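## Task

Rotate the blue plank until it stands on one of its long narrow edges and stays that way unaided; if the robot is what keeps it up at the end, it is not done. Then open the fingers and pull the arm away.

## Robot and tools

Robot: a single seven-joint Kinova Gen3 arm carrying a Robotiq 2F-85 two-finger parallel gripper. There is only one arm, so every command describes one gripper.

Frame: all poses use the scene frame. Its origin sits on the table surface under the arm's base. +z is up, +x points away from the base, and +y is to the left when facing +x. The base itself may lean slightly relative to the table. Reported hand positions can be a little wrong, especially far from the base.

Gripper axes: the fingers extend along the gripper's own +z and close along its own y. end_effector_position is the point midway between the pads when they are shut. Closed fingertips stick out about 19 mm past it, open ones about 6 mm. Closing also pushes the tips roughly 13 mm further out, so leave that gap above the table.

Row format (used by both execute_actions and move): nine numbers [x, y, z, qw, qx, qy, qz, position, speed]. x, y, z is an absolute target for end_effector_position in metres, scene frame. qw, qx, qy, qz is an absolute target orientation quaternion, w first, scene frame. position sets the finger opening: +1 fully open (85 mm), 0 about 41 mm, about -0.8 pads touching, -1 close until blocked (full grip, roughly 190 to 235 N per pad). speed sets finger speed, -1 to +1 (about 20, 85 and 150 mm/s at -1, 0, +1). To hold an orientation, repeat the same quaternion in every row rather than copying the drifting reported one.

execute_actions(actions): a list of actions; each action is a list of up to 15 rows, one row per 1/30 s step. If fewer than 15 rows are given, the final row is repeated to fill the 15 steps. An empty list just returns the current state and images. An action is rejected if its target lies more than 0.6 m from the gripper's current spot along any gripper axis; if the first action fails this or anything is malformed, nothing in the call runs.

Per-step clipping: each step, the commanded pose is limited to 70 mm and 16 degrees from the measured pose; the arm then follows by damped inverse kinematics, favouring position over orientation. So a distant target takes several actions, and afterward the arm only continues to the last clipped pose, not your final target. Keep sending the target.

move(target, speed, blocking): one row as target; the gripper travels in a straight line to that absolute pose over 0.5 to 10 s, rotating the short way. speed is metres per second, 0.002 to 0.5 (default 0.25); rotation is capped at twice that in rad/s. Finger numbers are applied at the start. It does not avoid obstacles; faster contact strikes harder, and aiming beyond a contact presses harder. The result adds a move: line: done (at rest near target), or off_target, moving, held, fault; plus limits such as paced (pose clipped) or held (a check blocked steps, after which the arm may jump faster than requested), and the distance left. With blocking=false you get control back after 0.5 s; until the move's end shows up, use wait or stop before sending other motion.

wait(seconds): 0 to 10 s, holding the last command; returns early if a running move finishes. stop(): brakes a running move (needs some stopping distance); fingers continue. zoom_image(camera, region): enlarges [x0, y0, x1, y1] pixels (max 504x504) of cam_head_left or cam_head_right (each 672x504). read_manual(section): only licence texts. finished_scene(scene): ends scene 1 or 2 for good; the goal must already be met and stable, and the result reveals the next task.

Result lines: the state line gives end_effector_position and end_effector_quat_wxyz. Hand target is the pose the controller is currently chasing. 'pose unreachable' means the clearance check (which treats the base mount as part of the arm) altered or blocked the command. position_measured_pct is about 50 - 50 x finger position, so 0 means fully open; stopping below about 90 short of the request means something is held or blocking, while about 90 or more means the pads met. Joint torques follow the joint order of the Joint positions line and carry offsets and noise.

Gripping: for a firm hold send -1 and keep it. For a gentle hold, open first, then close to slightly narrower than the object. Fingers stay put until the position changes by 0.01 or more, but re-close on their own if the object slips or is lost. To release, send an opening wider than the object.

Things to avoid: contact torque at a joint load limit (48 N m for the first four joints, 30.2 N m for the wrist three, held weight included) triggers a TORQUE FAULT, a 10 s stop and loss of the rest of the call. Long loaded holds heat motors; MOTOR HOT appears from 60 °C and at 75 °C an OVER-TEMPERATURE FAULT lets the arm sag. Do not drop objects, slam into them, shove them hard, or let anything leave the table. Brief external tugs or pushes on objects may occur. Finish with the object resting on its own, fingers open and the arm withdrawn.

Each tool is called by a JSON object that holds its "api" and its "payload".

## Session

{"api": "execute_actions", "payload": {"actions": []}}

Scene clock: 0.00 s.
end_effector_position=(+0.8188, +0.0372, +0.2878) position_measured_pct=0.0 end_effector_quat_wxyz=(+0.646, -0.323, +0.678, +0.135)
Joint positions: [ 0.757  1.933 -1.754  0.792 -0.293  0.758  3.347]
Joint velocities: [ 0.     0.002  0.     0.001 -0.     0.     0.001]
Joint torques (N m, as the joint torque sensors report them, + toward a larger angle): no reading
Hand target: +0.819, +0.037, +0.288; +0.646, -0.323, +0.678, +0.135

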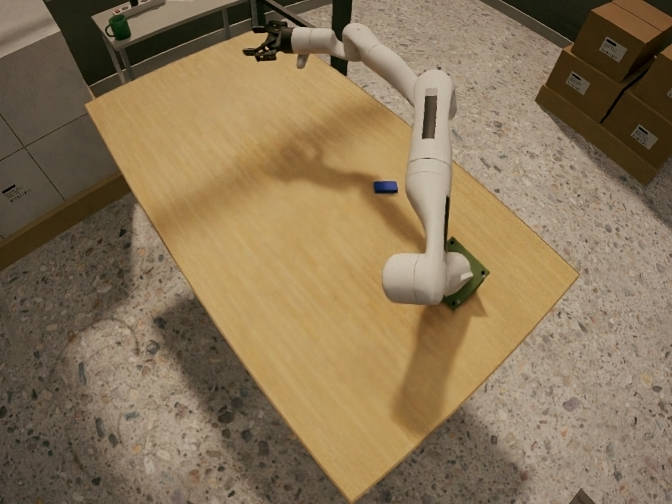

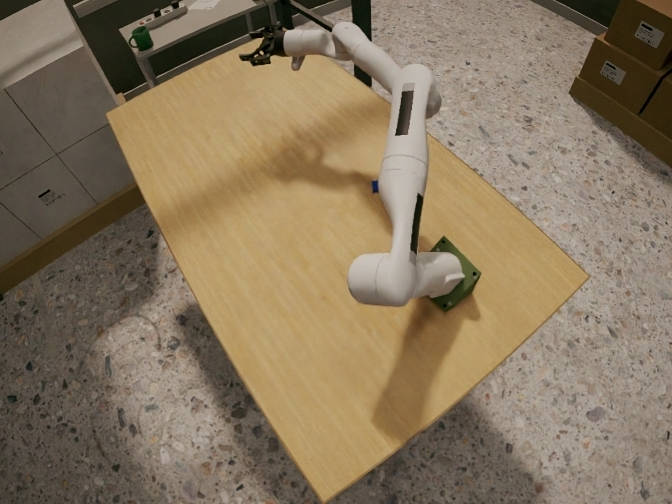

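{"api": "zoom_image", "payload": {"camera": "cam_head_left", "region": [355, 165, 415, 210]}}

Region (355, 165, 415, 210) of cam_head_left's 672x504 image, scaled by 8.400, with more detail than that image has; it fills the top 378 rows of this view, and the rest is white.

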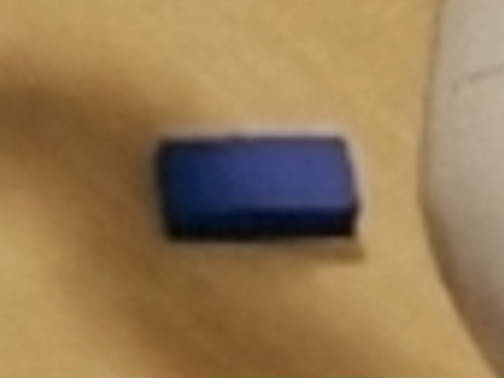

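{"api": "move", "payload": {"target": [0.45,-0.15,0.2,0,0.312,0.95,0,1,1], "speed": 0.5}}

{"api": "move", "payload": {"target": [0.331,-0.091,0.06,-0.364,0.288,0.878,0.119,1,1], "speed": 0.4}}

{"api": "zoom_image", "payload": {"camera": "cam_head_left", "region": [320, 110, 460, 215]}}

Scene clock: 13.27 s.
end_effector_position=(+0.4500, -0.1496, +0.2012) position_measured_pct=0.0 end_effector_quat_wxyz=(+0.002, +0.311, +0.951, -0.000)
Joint positions: [ 0.887  1.256 -0.493  1.12  -0.141  1.327  1.655]
Joint velocities: [-0.008  0.006 -0.003 -0.003  0.002  0.001 -0.001]
Joint torques (N m, as the joint torque sensors report them, + toward a larger angle): [ 12.05 -18.18   1.78  -9.59   0.49   0.22   0.04]
Hand target: +0.450, -0.150, +0.201; +0.002, +0.310, +0.951, -0.000
Off the commanded pose: 0.001 m, 0 deg.
move: done

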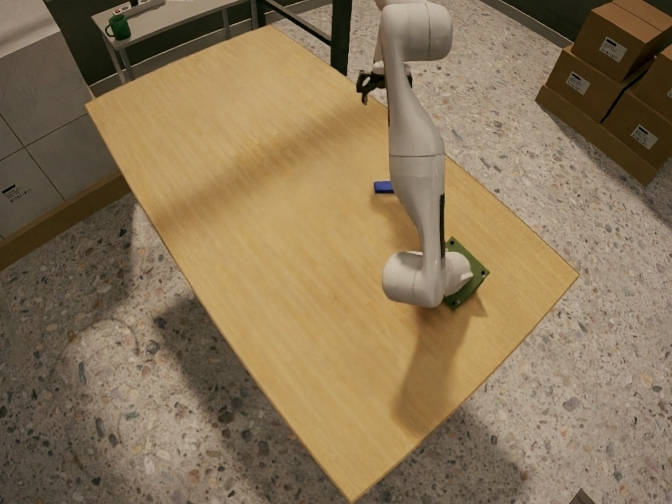

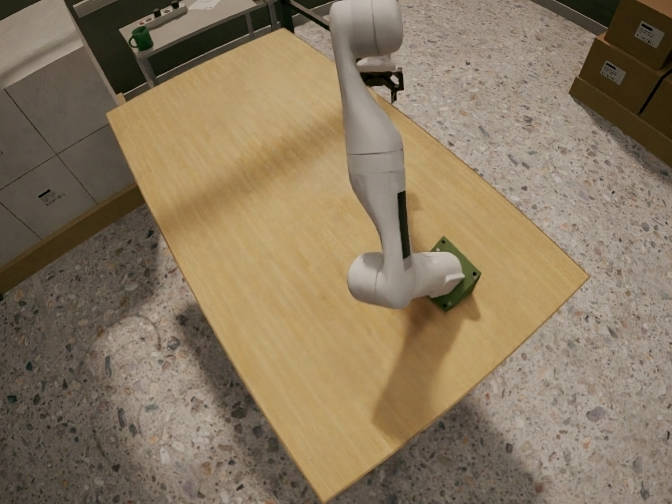

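Scene clock: 14.70 s.
end_effector_position=(+0.3307, -0.0907, +0.0599) position_measured_pct=0.0 end_effector_quat_wxyz=(-0.363, +0.288, +0.878, +0.119)
Joint positions: [ 0.65   1.669 -0.474  0.905 -0.082  1.854  1.667]
Joint velocities: [-0.007  0.01   0.001 -0.004  0.     0.001  0.   ]
Joint torques (N m, as the joint torque sensors report them, + toward a larger angle): [ 13.08 -20.56   1.75  -6.51   0.63   2.4   -0.01]
Hand target: +0.331, -0.091, +0.059; -0.364, +0.288, +0.878, +0.119
Off the commanded pose: 0.000 m, 0 deg.
move: done

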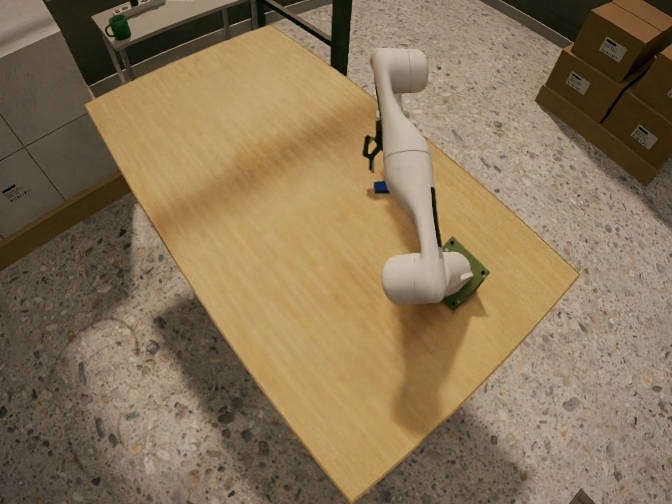

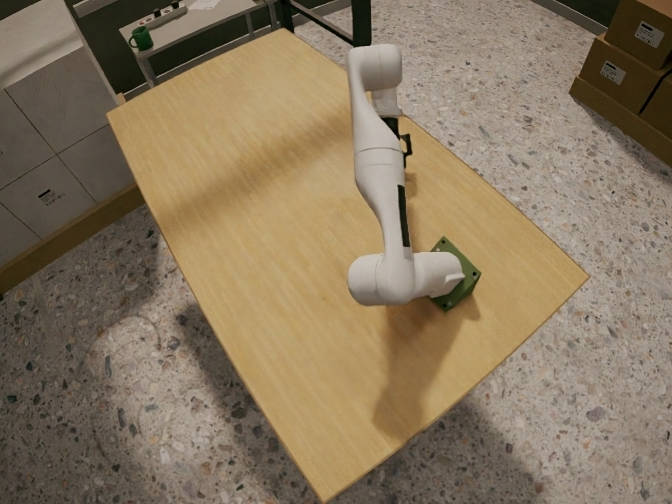

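Region (320, 110, 460, 215) of cam_head_left's 672x504 image, scaled by 3.600, with more detail than that image has; it fills the top 378 rows of this view, and the rest is white.

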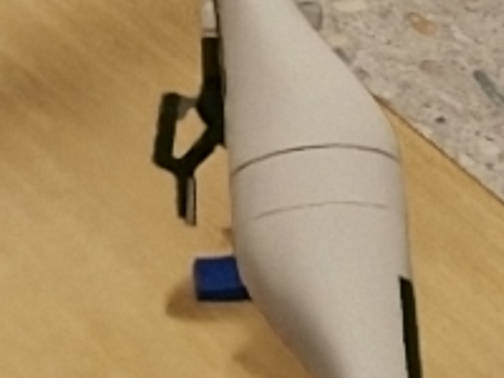

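{"api": "move", "payload": {"target": [0.325,-0.086,0.024,-0.364,0.288,0.878,0.119,1,1], "speed": 0.1}}

{"api": "zoom_image", "payload": {"camera": "cam_head_left", "region": [340, 145, 420, 205]}}

Scene clock: 18.00 s.
end_effector_position=(+0.3250, -0.0860, +0.0241) position_measured_pct=0.0 end_effector_quat_wxyz=(-0.364, +0.288, +0.878, +0.119)
Joint positions: [ 0.627  1.697 -0.48   0.95  -0.085  1.773  1.666]
Joint velocities: [-0.     0.001 -0.001 -0.001  0.    -0.    -0.001]
Joint torques (N m, as the joint torque sensors report them, + toward a larger angle): [ 13.03 -20.01   1.81  -5.99   0.79   2.16  -0.02]
Hand target: +0.325, -0.086, +0.024; -0.364, +0.288, +0.878, +0.119
Off the commanded pose: 0.000 m, 0 deg.
move: done

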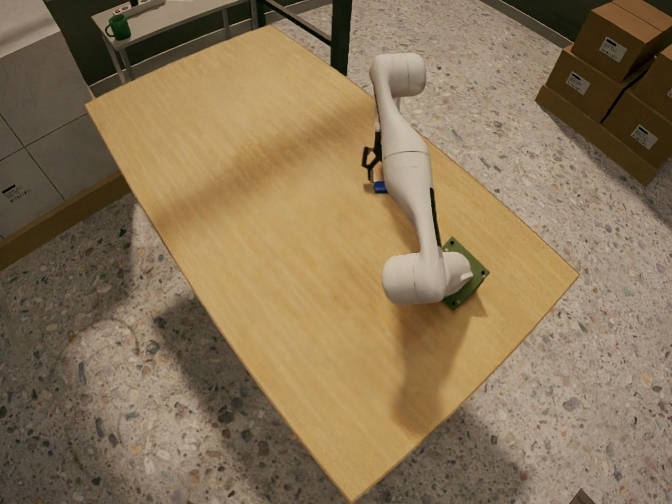

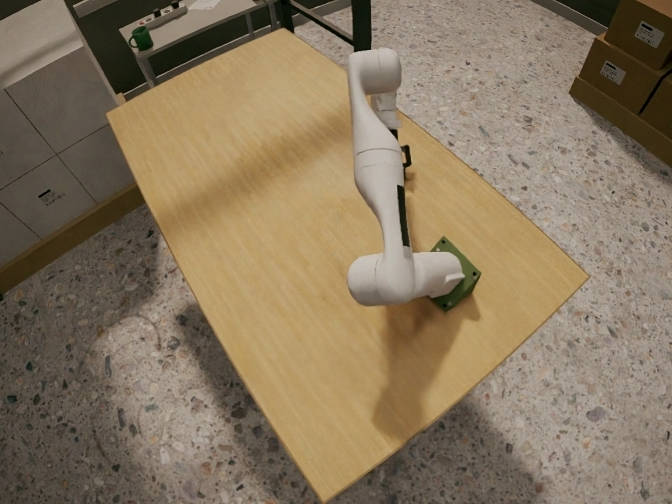

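Region (340, 145, 420, 205) of cam_head_left's 672x504 image, scaled by 6.300, with more detail than that image has; it fills the top 378 rows of this view, and the rest is white.

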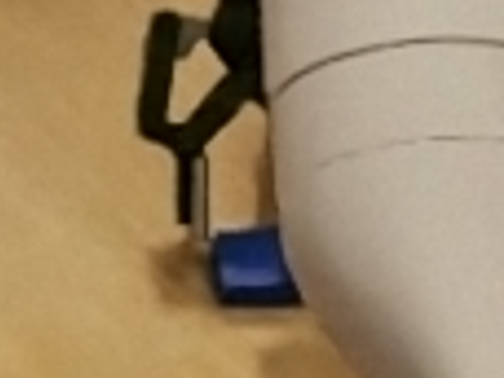

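{"api": "move", "payload": {"target": [0.3195,-0.078,0.016,-0.364,0.288,0.878,0.119,1,1], "speed": 0.05}}

{"api": "move", "payload": {"target": [0.3195,-0.078,0.016,-0.364,0.288,0.878,0.119,-1,0]}}

{"api": "zoom_image", "payload": {"camera": "cam_head_left", "region": [340, 145, 420, 205]}}

Scene clock: 20.40 s.
end_effector_position=(+0.3195, -0.0780, +0.0159) position_measured_pct=0.0 end_effector_quat_wxyz=(-0.364, +0.288, +0.878, +0.119)
Joint positions: [ 0.626  1.687 -0.484  1.003 -0.088  1.729  1.664]
Joint velocities: [ 0.001 -0.002 -0.002  0.002  0.    -0.    -0.   ]
Joint torques (N m, as the joint torque sensors report them, + toward a larger angle): [ 12.96 -19.94   1.78  -5.89   0.81   2.16   0.03]
Hand target: +0.319, -0.078, +0.016; -0.364, +0.288, +0.878, +0.119
Off the commanded pose: 0.000 m, 0 deg.
move: done

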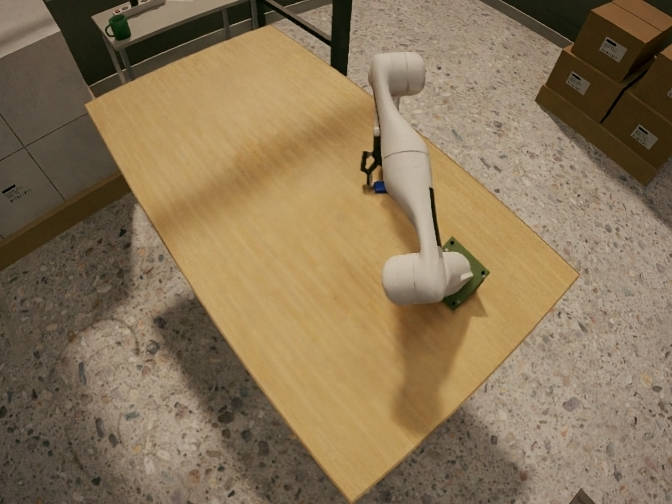

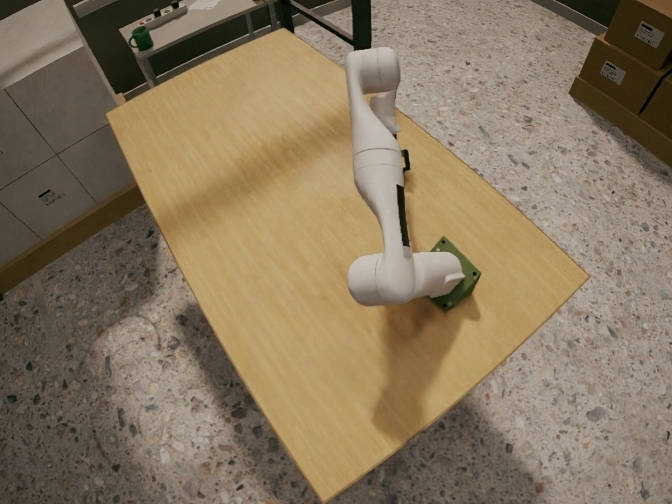

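Scene clock: 21.10 s.
end_effector_position=(+0.3200, -0.0783, +0.0172) position_measured_pct=28.6 end_effector_quat_wxyz=(-0.363, +0.288, +0.878, +0.119)
Joint positions: [ 0.628  1.685 -0.484  1.002 -0.088  1.73   1.664]
Joint velocities: [ 0.002  0.     0.    -0.002  0.    -0.     0.001]
Joint torques (N m, as the joint torque sensors report them, + toward a larger angle): [ 12.12 -18.52   1.55  -5.15   0.68   1.74   0.04]
Hand target: +0.319, -0.078, +0.016; -0.364, +0.288, +0.878, +0.119
Off the commanded pose: 0.001 m, 0 deg.
move: done

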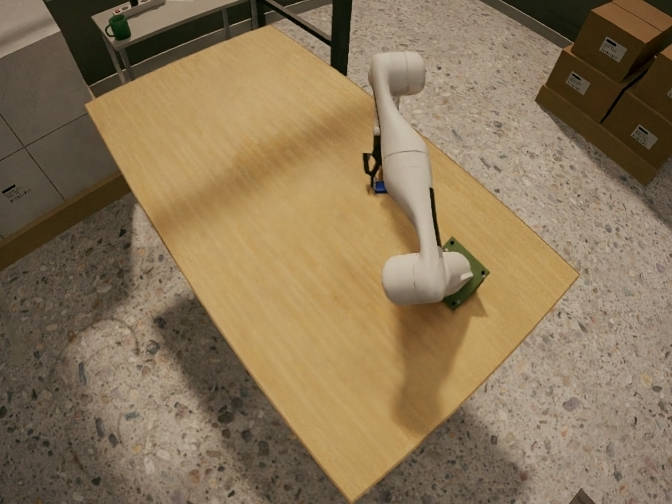

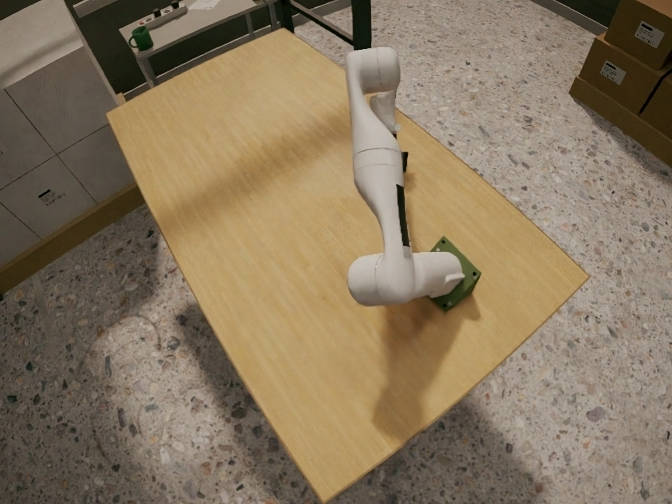

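Region (340, 145, 420, 205) of cam_head_left's 672x504 image, scaled by 6.300, with more detail than that image has; it fills the top 378 rows of this view, and the rest is white.

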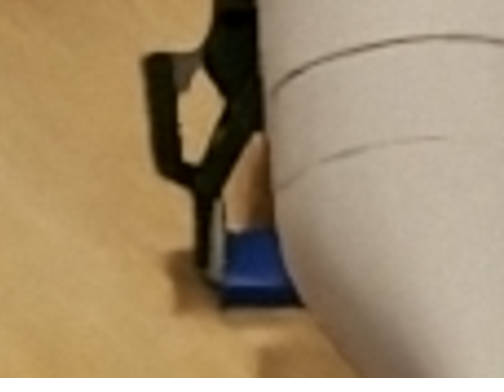

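{"api": "move", "payload": {"target": [0.34,-0.08,0.06,-0.3,0.297,0.9,0.098,-1,0]}}

{"api": "move", "payload": {"target": [0.56,-0.03,0.045,0.364,0.288,0.878,-0.119,-1,0], "speed": 0.4}}

{"api": "zoom_image", "payload": {"camera": "cam_head_left", "region": [260, 80, 380, 170]}}

Scene clock: 23.27 s.
end_effector_position=(+0.3400, -0.0800, +0.0596) position_measured_pct=28.6 end_effector_quat_wxyz=(-0.301, +0.297, +0.901, +0.098)
Joint positions: [ 0.697  1.556 -0.484  1.084 -0.1    1.655  1.651]
Joint velocities: [ 0.006 -0.008  0.002  0.004 -0.    -0.    -0.002]
Joint torques (N m, as the joint torque sensors report them, + toward a larger angle): [ 12.48 -19.5    1.68  -6.31   0.78   1.93   0.04]
Hand target: +0.340, -0.080, +0.060; -0.300, +0.297, +0.901, +0.098
Off the commanded pose: 0.000 m, 0 deg.
move: done

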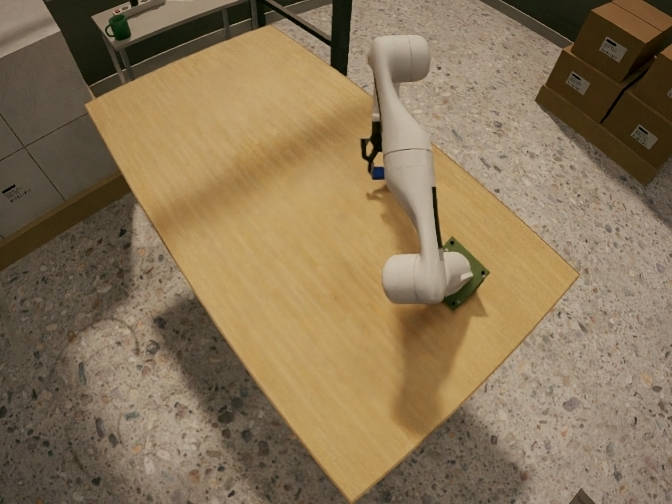

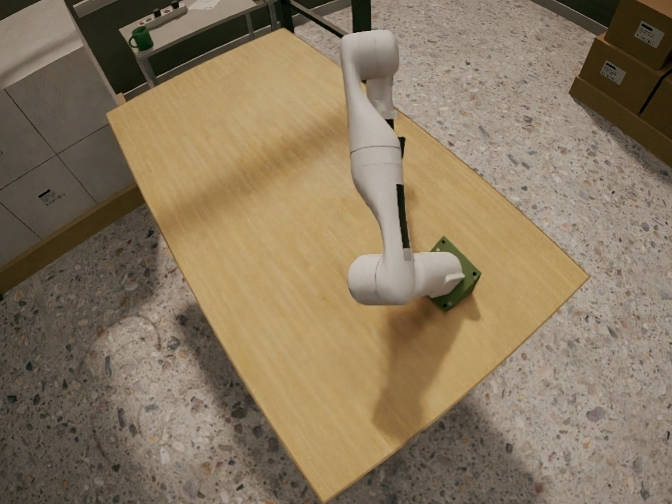

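Scene clock: 25.57 s.
end_effector_position=(+0.5597, -0.0313, +0.0469) position_measured_pct=28.6 end_effector_quat_wxyz=(+0.364, +0.288, +0.877, -0.120)
Joint positions: [ 0.543  1.071 -0.659  2.023 -0.378 -0.409  1.471]
Joint velocities: [-0.011  0.004 -0.002  0.001 -0.002 -0.001  0.003]
Joint torques (N m, as the joint torque sensors report them, + toward a larger angle): [ 13.23 -13.84   3.13  -5.49   0.43  -2.14  -0.26]
Hand target: +0.560, -0.031, +0.046; +0.364, +0.288, +0.878, -0.120
Off the commanded pose: 0.002 m, 0 deg.
move: done

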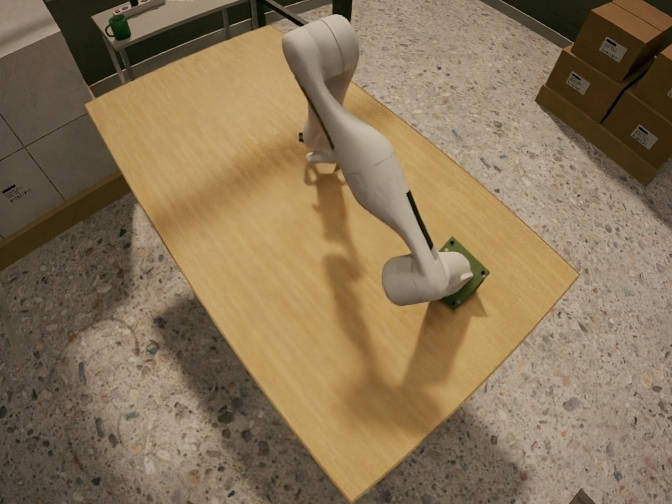

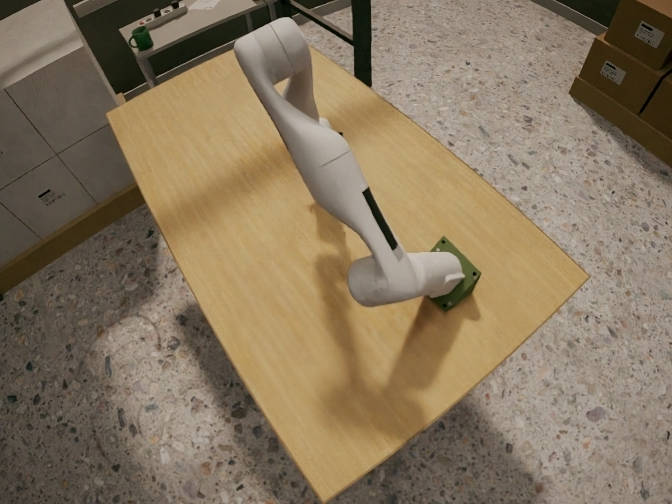

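Region (260, 80, 380, 170) of cam_head_left's 672x504 image, scaled by 4.200, with more detail than that image has; it fills the top 378 rows of this view, and the rest is white.

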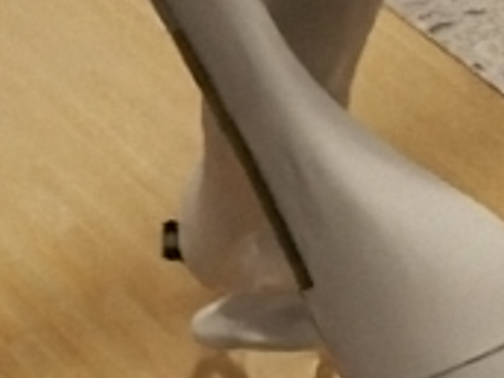

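Hidden; lower by feel.

{"api": "move", "payload": {"target": [0.56,-0.03,0.026,0.364,0.288,0.878,-0.119,-1,0], "speed": 0.04}}

{"api": "move", "payload": {"target": [0.56,-0.03,0.02,0.364,0.288,0.878,-0.119,-1,0], "speed": 0.02}}

Scene clock: 27.47 s.
end_effector_position=(+0.5601, -0.0301, +0.0263) position_measured_pct=28.6 end_effector_quat_wxyz=(+0.364, +0.288, +0.878, -0.119)
Joint positions: [ 0.512  1.112 -0.663  2.022 -0.377 -0.461  1.465]
Joint velocities: [-0.004  0.004  0.    -0.    -0.    -0.     0.001]
Joint torques (N m, as the joint torque sensors report them, + toward a larger angle): [ 13.15 -13.91   3.12  -4.97   0.45  -2.12   0.04]
Hand target: +0.560, -0.030, +0.026; +0.364, +0.288, +0.878, -0.119
Off the commanded pose: 0.000 m, 0 deg.
move: done

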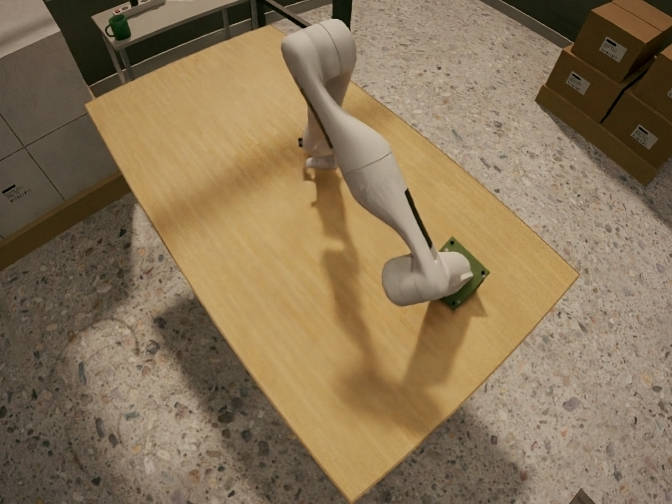

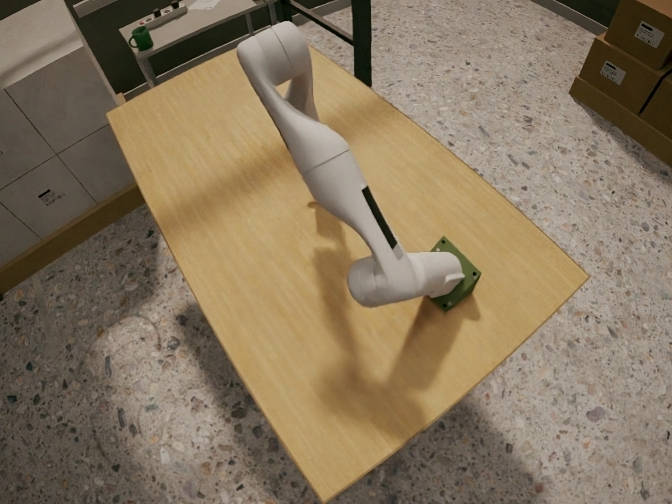

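Scene clock: 28.17 s.
end_effector_position=(+0.5602, -0.0301, +0.0205) position_measured_pct=28.6 end_effector_quat_wxyz=(+0.364, +0.288, +0.878, -0.119)
Joint positions: [ 0.502  1.124 -0.664  2.021 -0.376 -0.476  1.463]
Joint velocities: [-0.    -0.     0.002  0.001 -0.    -0.001 -0.   ]
Joint torques (N m, as the joint torque sensors report them, + toward a larger angle): [ 12.71 -13.63   3.12  -4.69   0.42  -1.94   0.13]
Hand target: +0.560, -0.030, +0.020; +0.364, +0.288, +0.878, -0.119
Off the commanded pose: 0.000 m, 0 deg.
move: done

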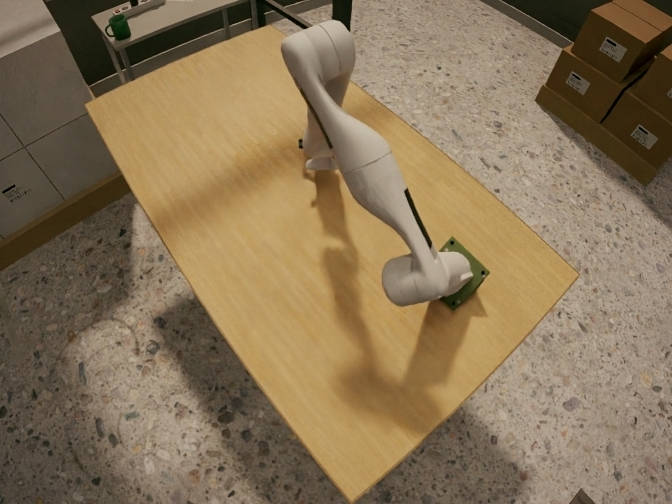

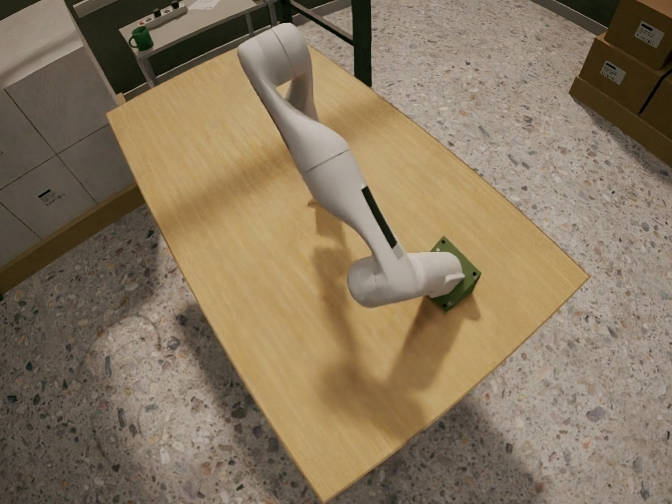

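Light contact. Release.

{"api": "move", "payload": {"target": [0.56,-0.03,0.0205,0.364,0.288,0.878,-0.119,1,0]}}

{"api": "move", "payload": {"target": [0.54,-0.015,0.09,0.364,0.288,0.878,-0.119,1,0]}}

{"api": "move", "payload": {"target": [0.5,-0.2,0.2,0.364,0.288,0.878,-0.119,1,0], "speed": 0.5}}

{"api": "zoom_image", "payload": {"camera": "cam_head_left", "region": [260, 90, 380, 180]}}

Scene clock: 30.40 s.
end_effector_position=(+0.5600, -0.0300, +0.0205) position_measured_pct=0.0 end_effector_quat_wxyz=(+0.364, +0.288, +0.878, -0.119)
Joint positions: [ 0.503  1.124 -0.664  2.022 -0.376 -0.475  1.463]
Joint velocities: [ 0.    -0.001  0.002 -0.001 -0.    -0.001  0.001]
Joint torques (N m, as the joint torque sensors report them, + toward a larger angle): [ 13.03 -13.8    3.16  -4.81   0.4   -1.94   0.03]
Hand target: +0.560, -0.030, +0.020; +0.364, +0.288, +0.878, -0.119
Off the commanded pose: 0.000 m, 0 deg.
move: done

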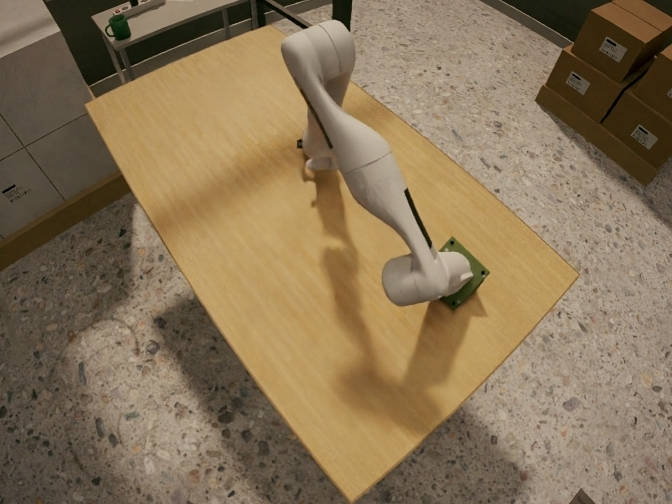

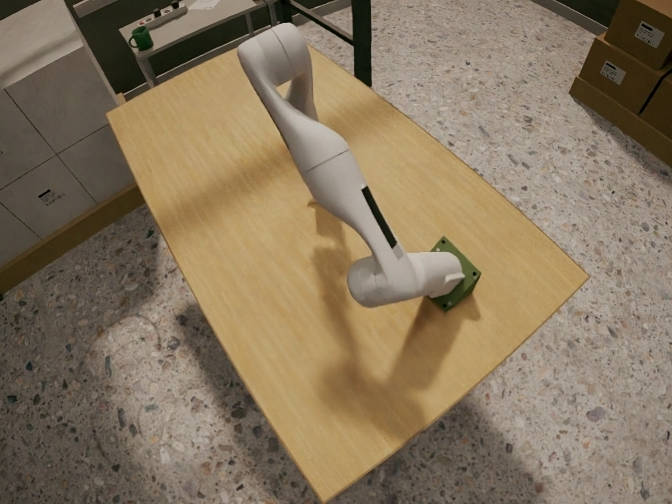

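Scene clock: 31.33 s.
end_effector_position=(+0.5401, -0.0149, +0.0899) position_measured_pct=0.0 end_effector_quat_wxyz=(+0.364, +0.288, +0.878, -0.119)
Joint positions: [ 0.619  0.952 -0.681  2.088 -0.384 -0.335  1.465]
Joint velocities: [ 0.002 -0.002 -0.    -0.001  0.    -0.    -0.001]
Joint torques (N m, as the joint torque sensors report them, + toward a larger angle): [ 11.47 -11.56   3.28  -5.74   0.5   -2.07   0.06]
Hand target: +0.540, -0.015, +0.090; +0.364, +0.288, +0.878, -0.119
Off the commanded pose: 0.000 m, 0 deg.
move: done

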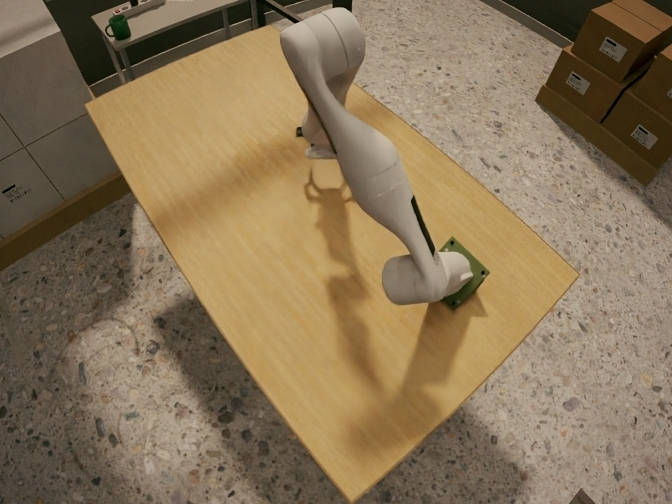

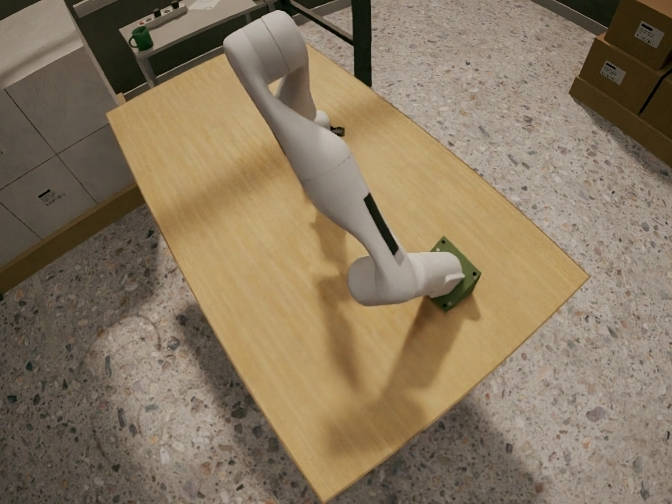

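Scene clock: 32.37 s.
end_effector_position=(+0.5004, -0.1992, +0.1998) position_measured_pct=0.0 end_effector_quat_wxyz=(+0.364, +0.287, +0.878, -0.119)
Joint positions: [ 1.095  1.137 -0.682  1.833 -0.076  0.035  1.659]
Joint velocities: [ 0.012  0.012  0.001 -0.003 -0.     0.001 -0.   ]
Joint torques (N m, as the joint torque sensors report them, + toward a larger angle): [  9.15 -14.84  -0.13  -9.23   0.56  -1.89  -0.08]
Hand target: +0.500, -0.200, +0.200; +0.364, +0.288, +0.878, -0.119
Off the commanded pose: 0.001 m, 0 deg.
move: done; limits=paced

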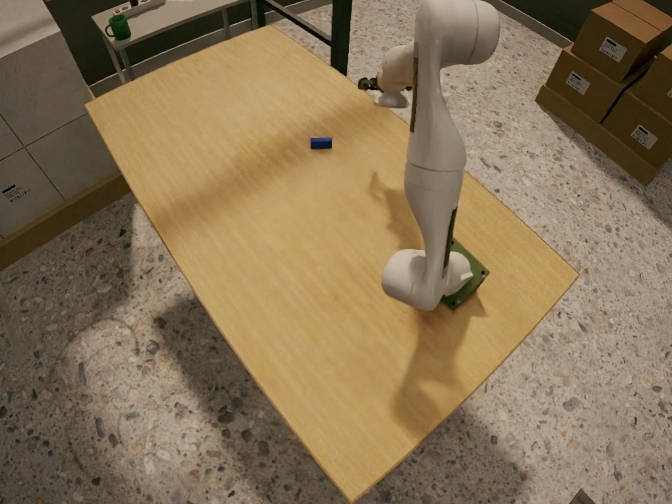

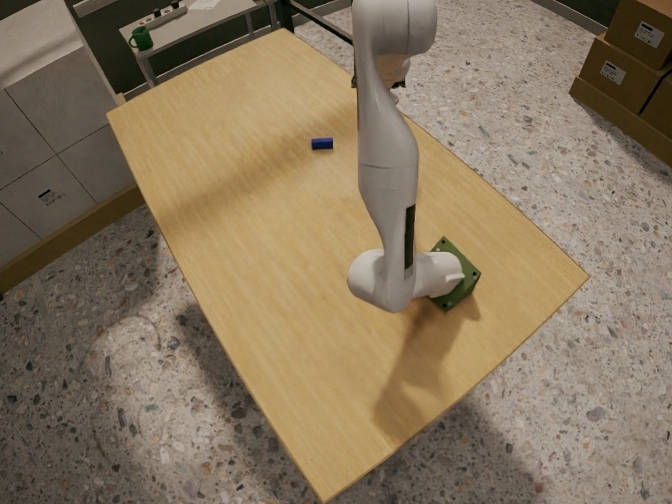

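Region (260, 90, 380, 180) of cam_head_left's 672x504 image, scaled by 4.200, with more detail than that image has; it fills the top 378 rows of this view, and the rest is white.

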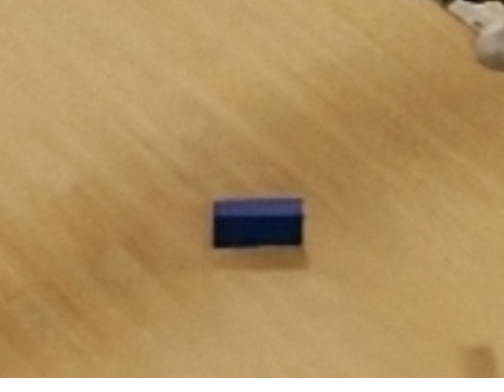

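{"api": "finished_scene", "payload": {"scene": 1}}

The scene is finished: the task was done.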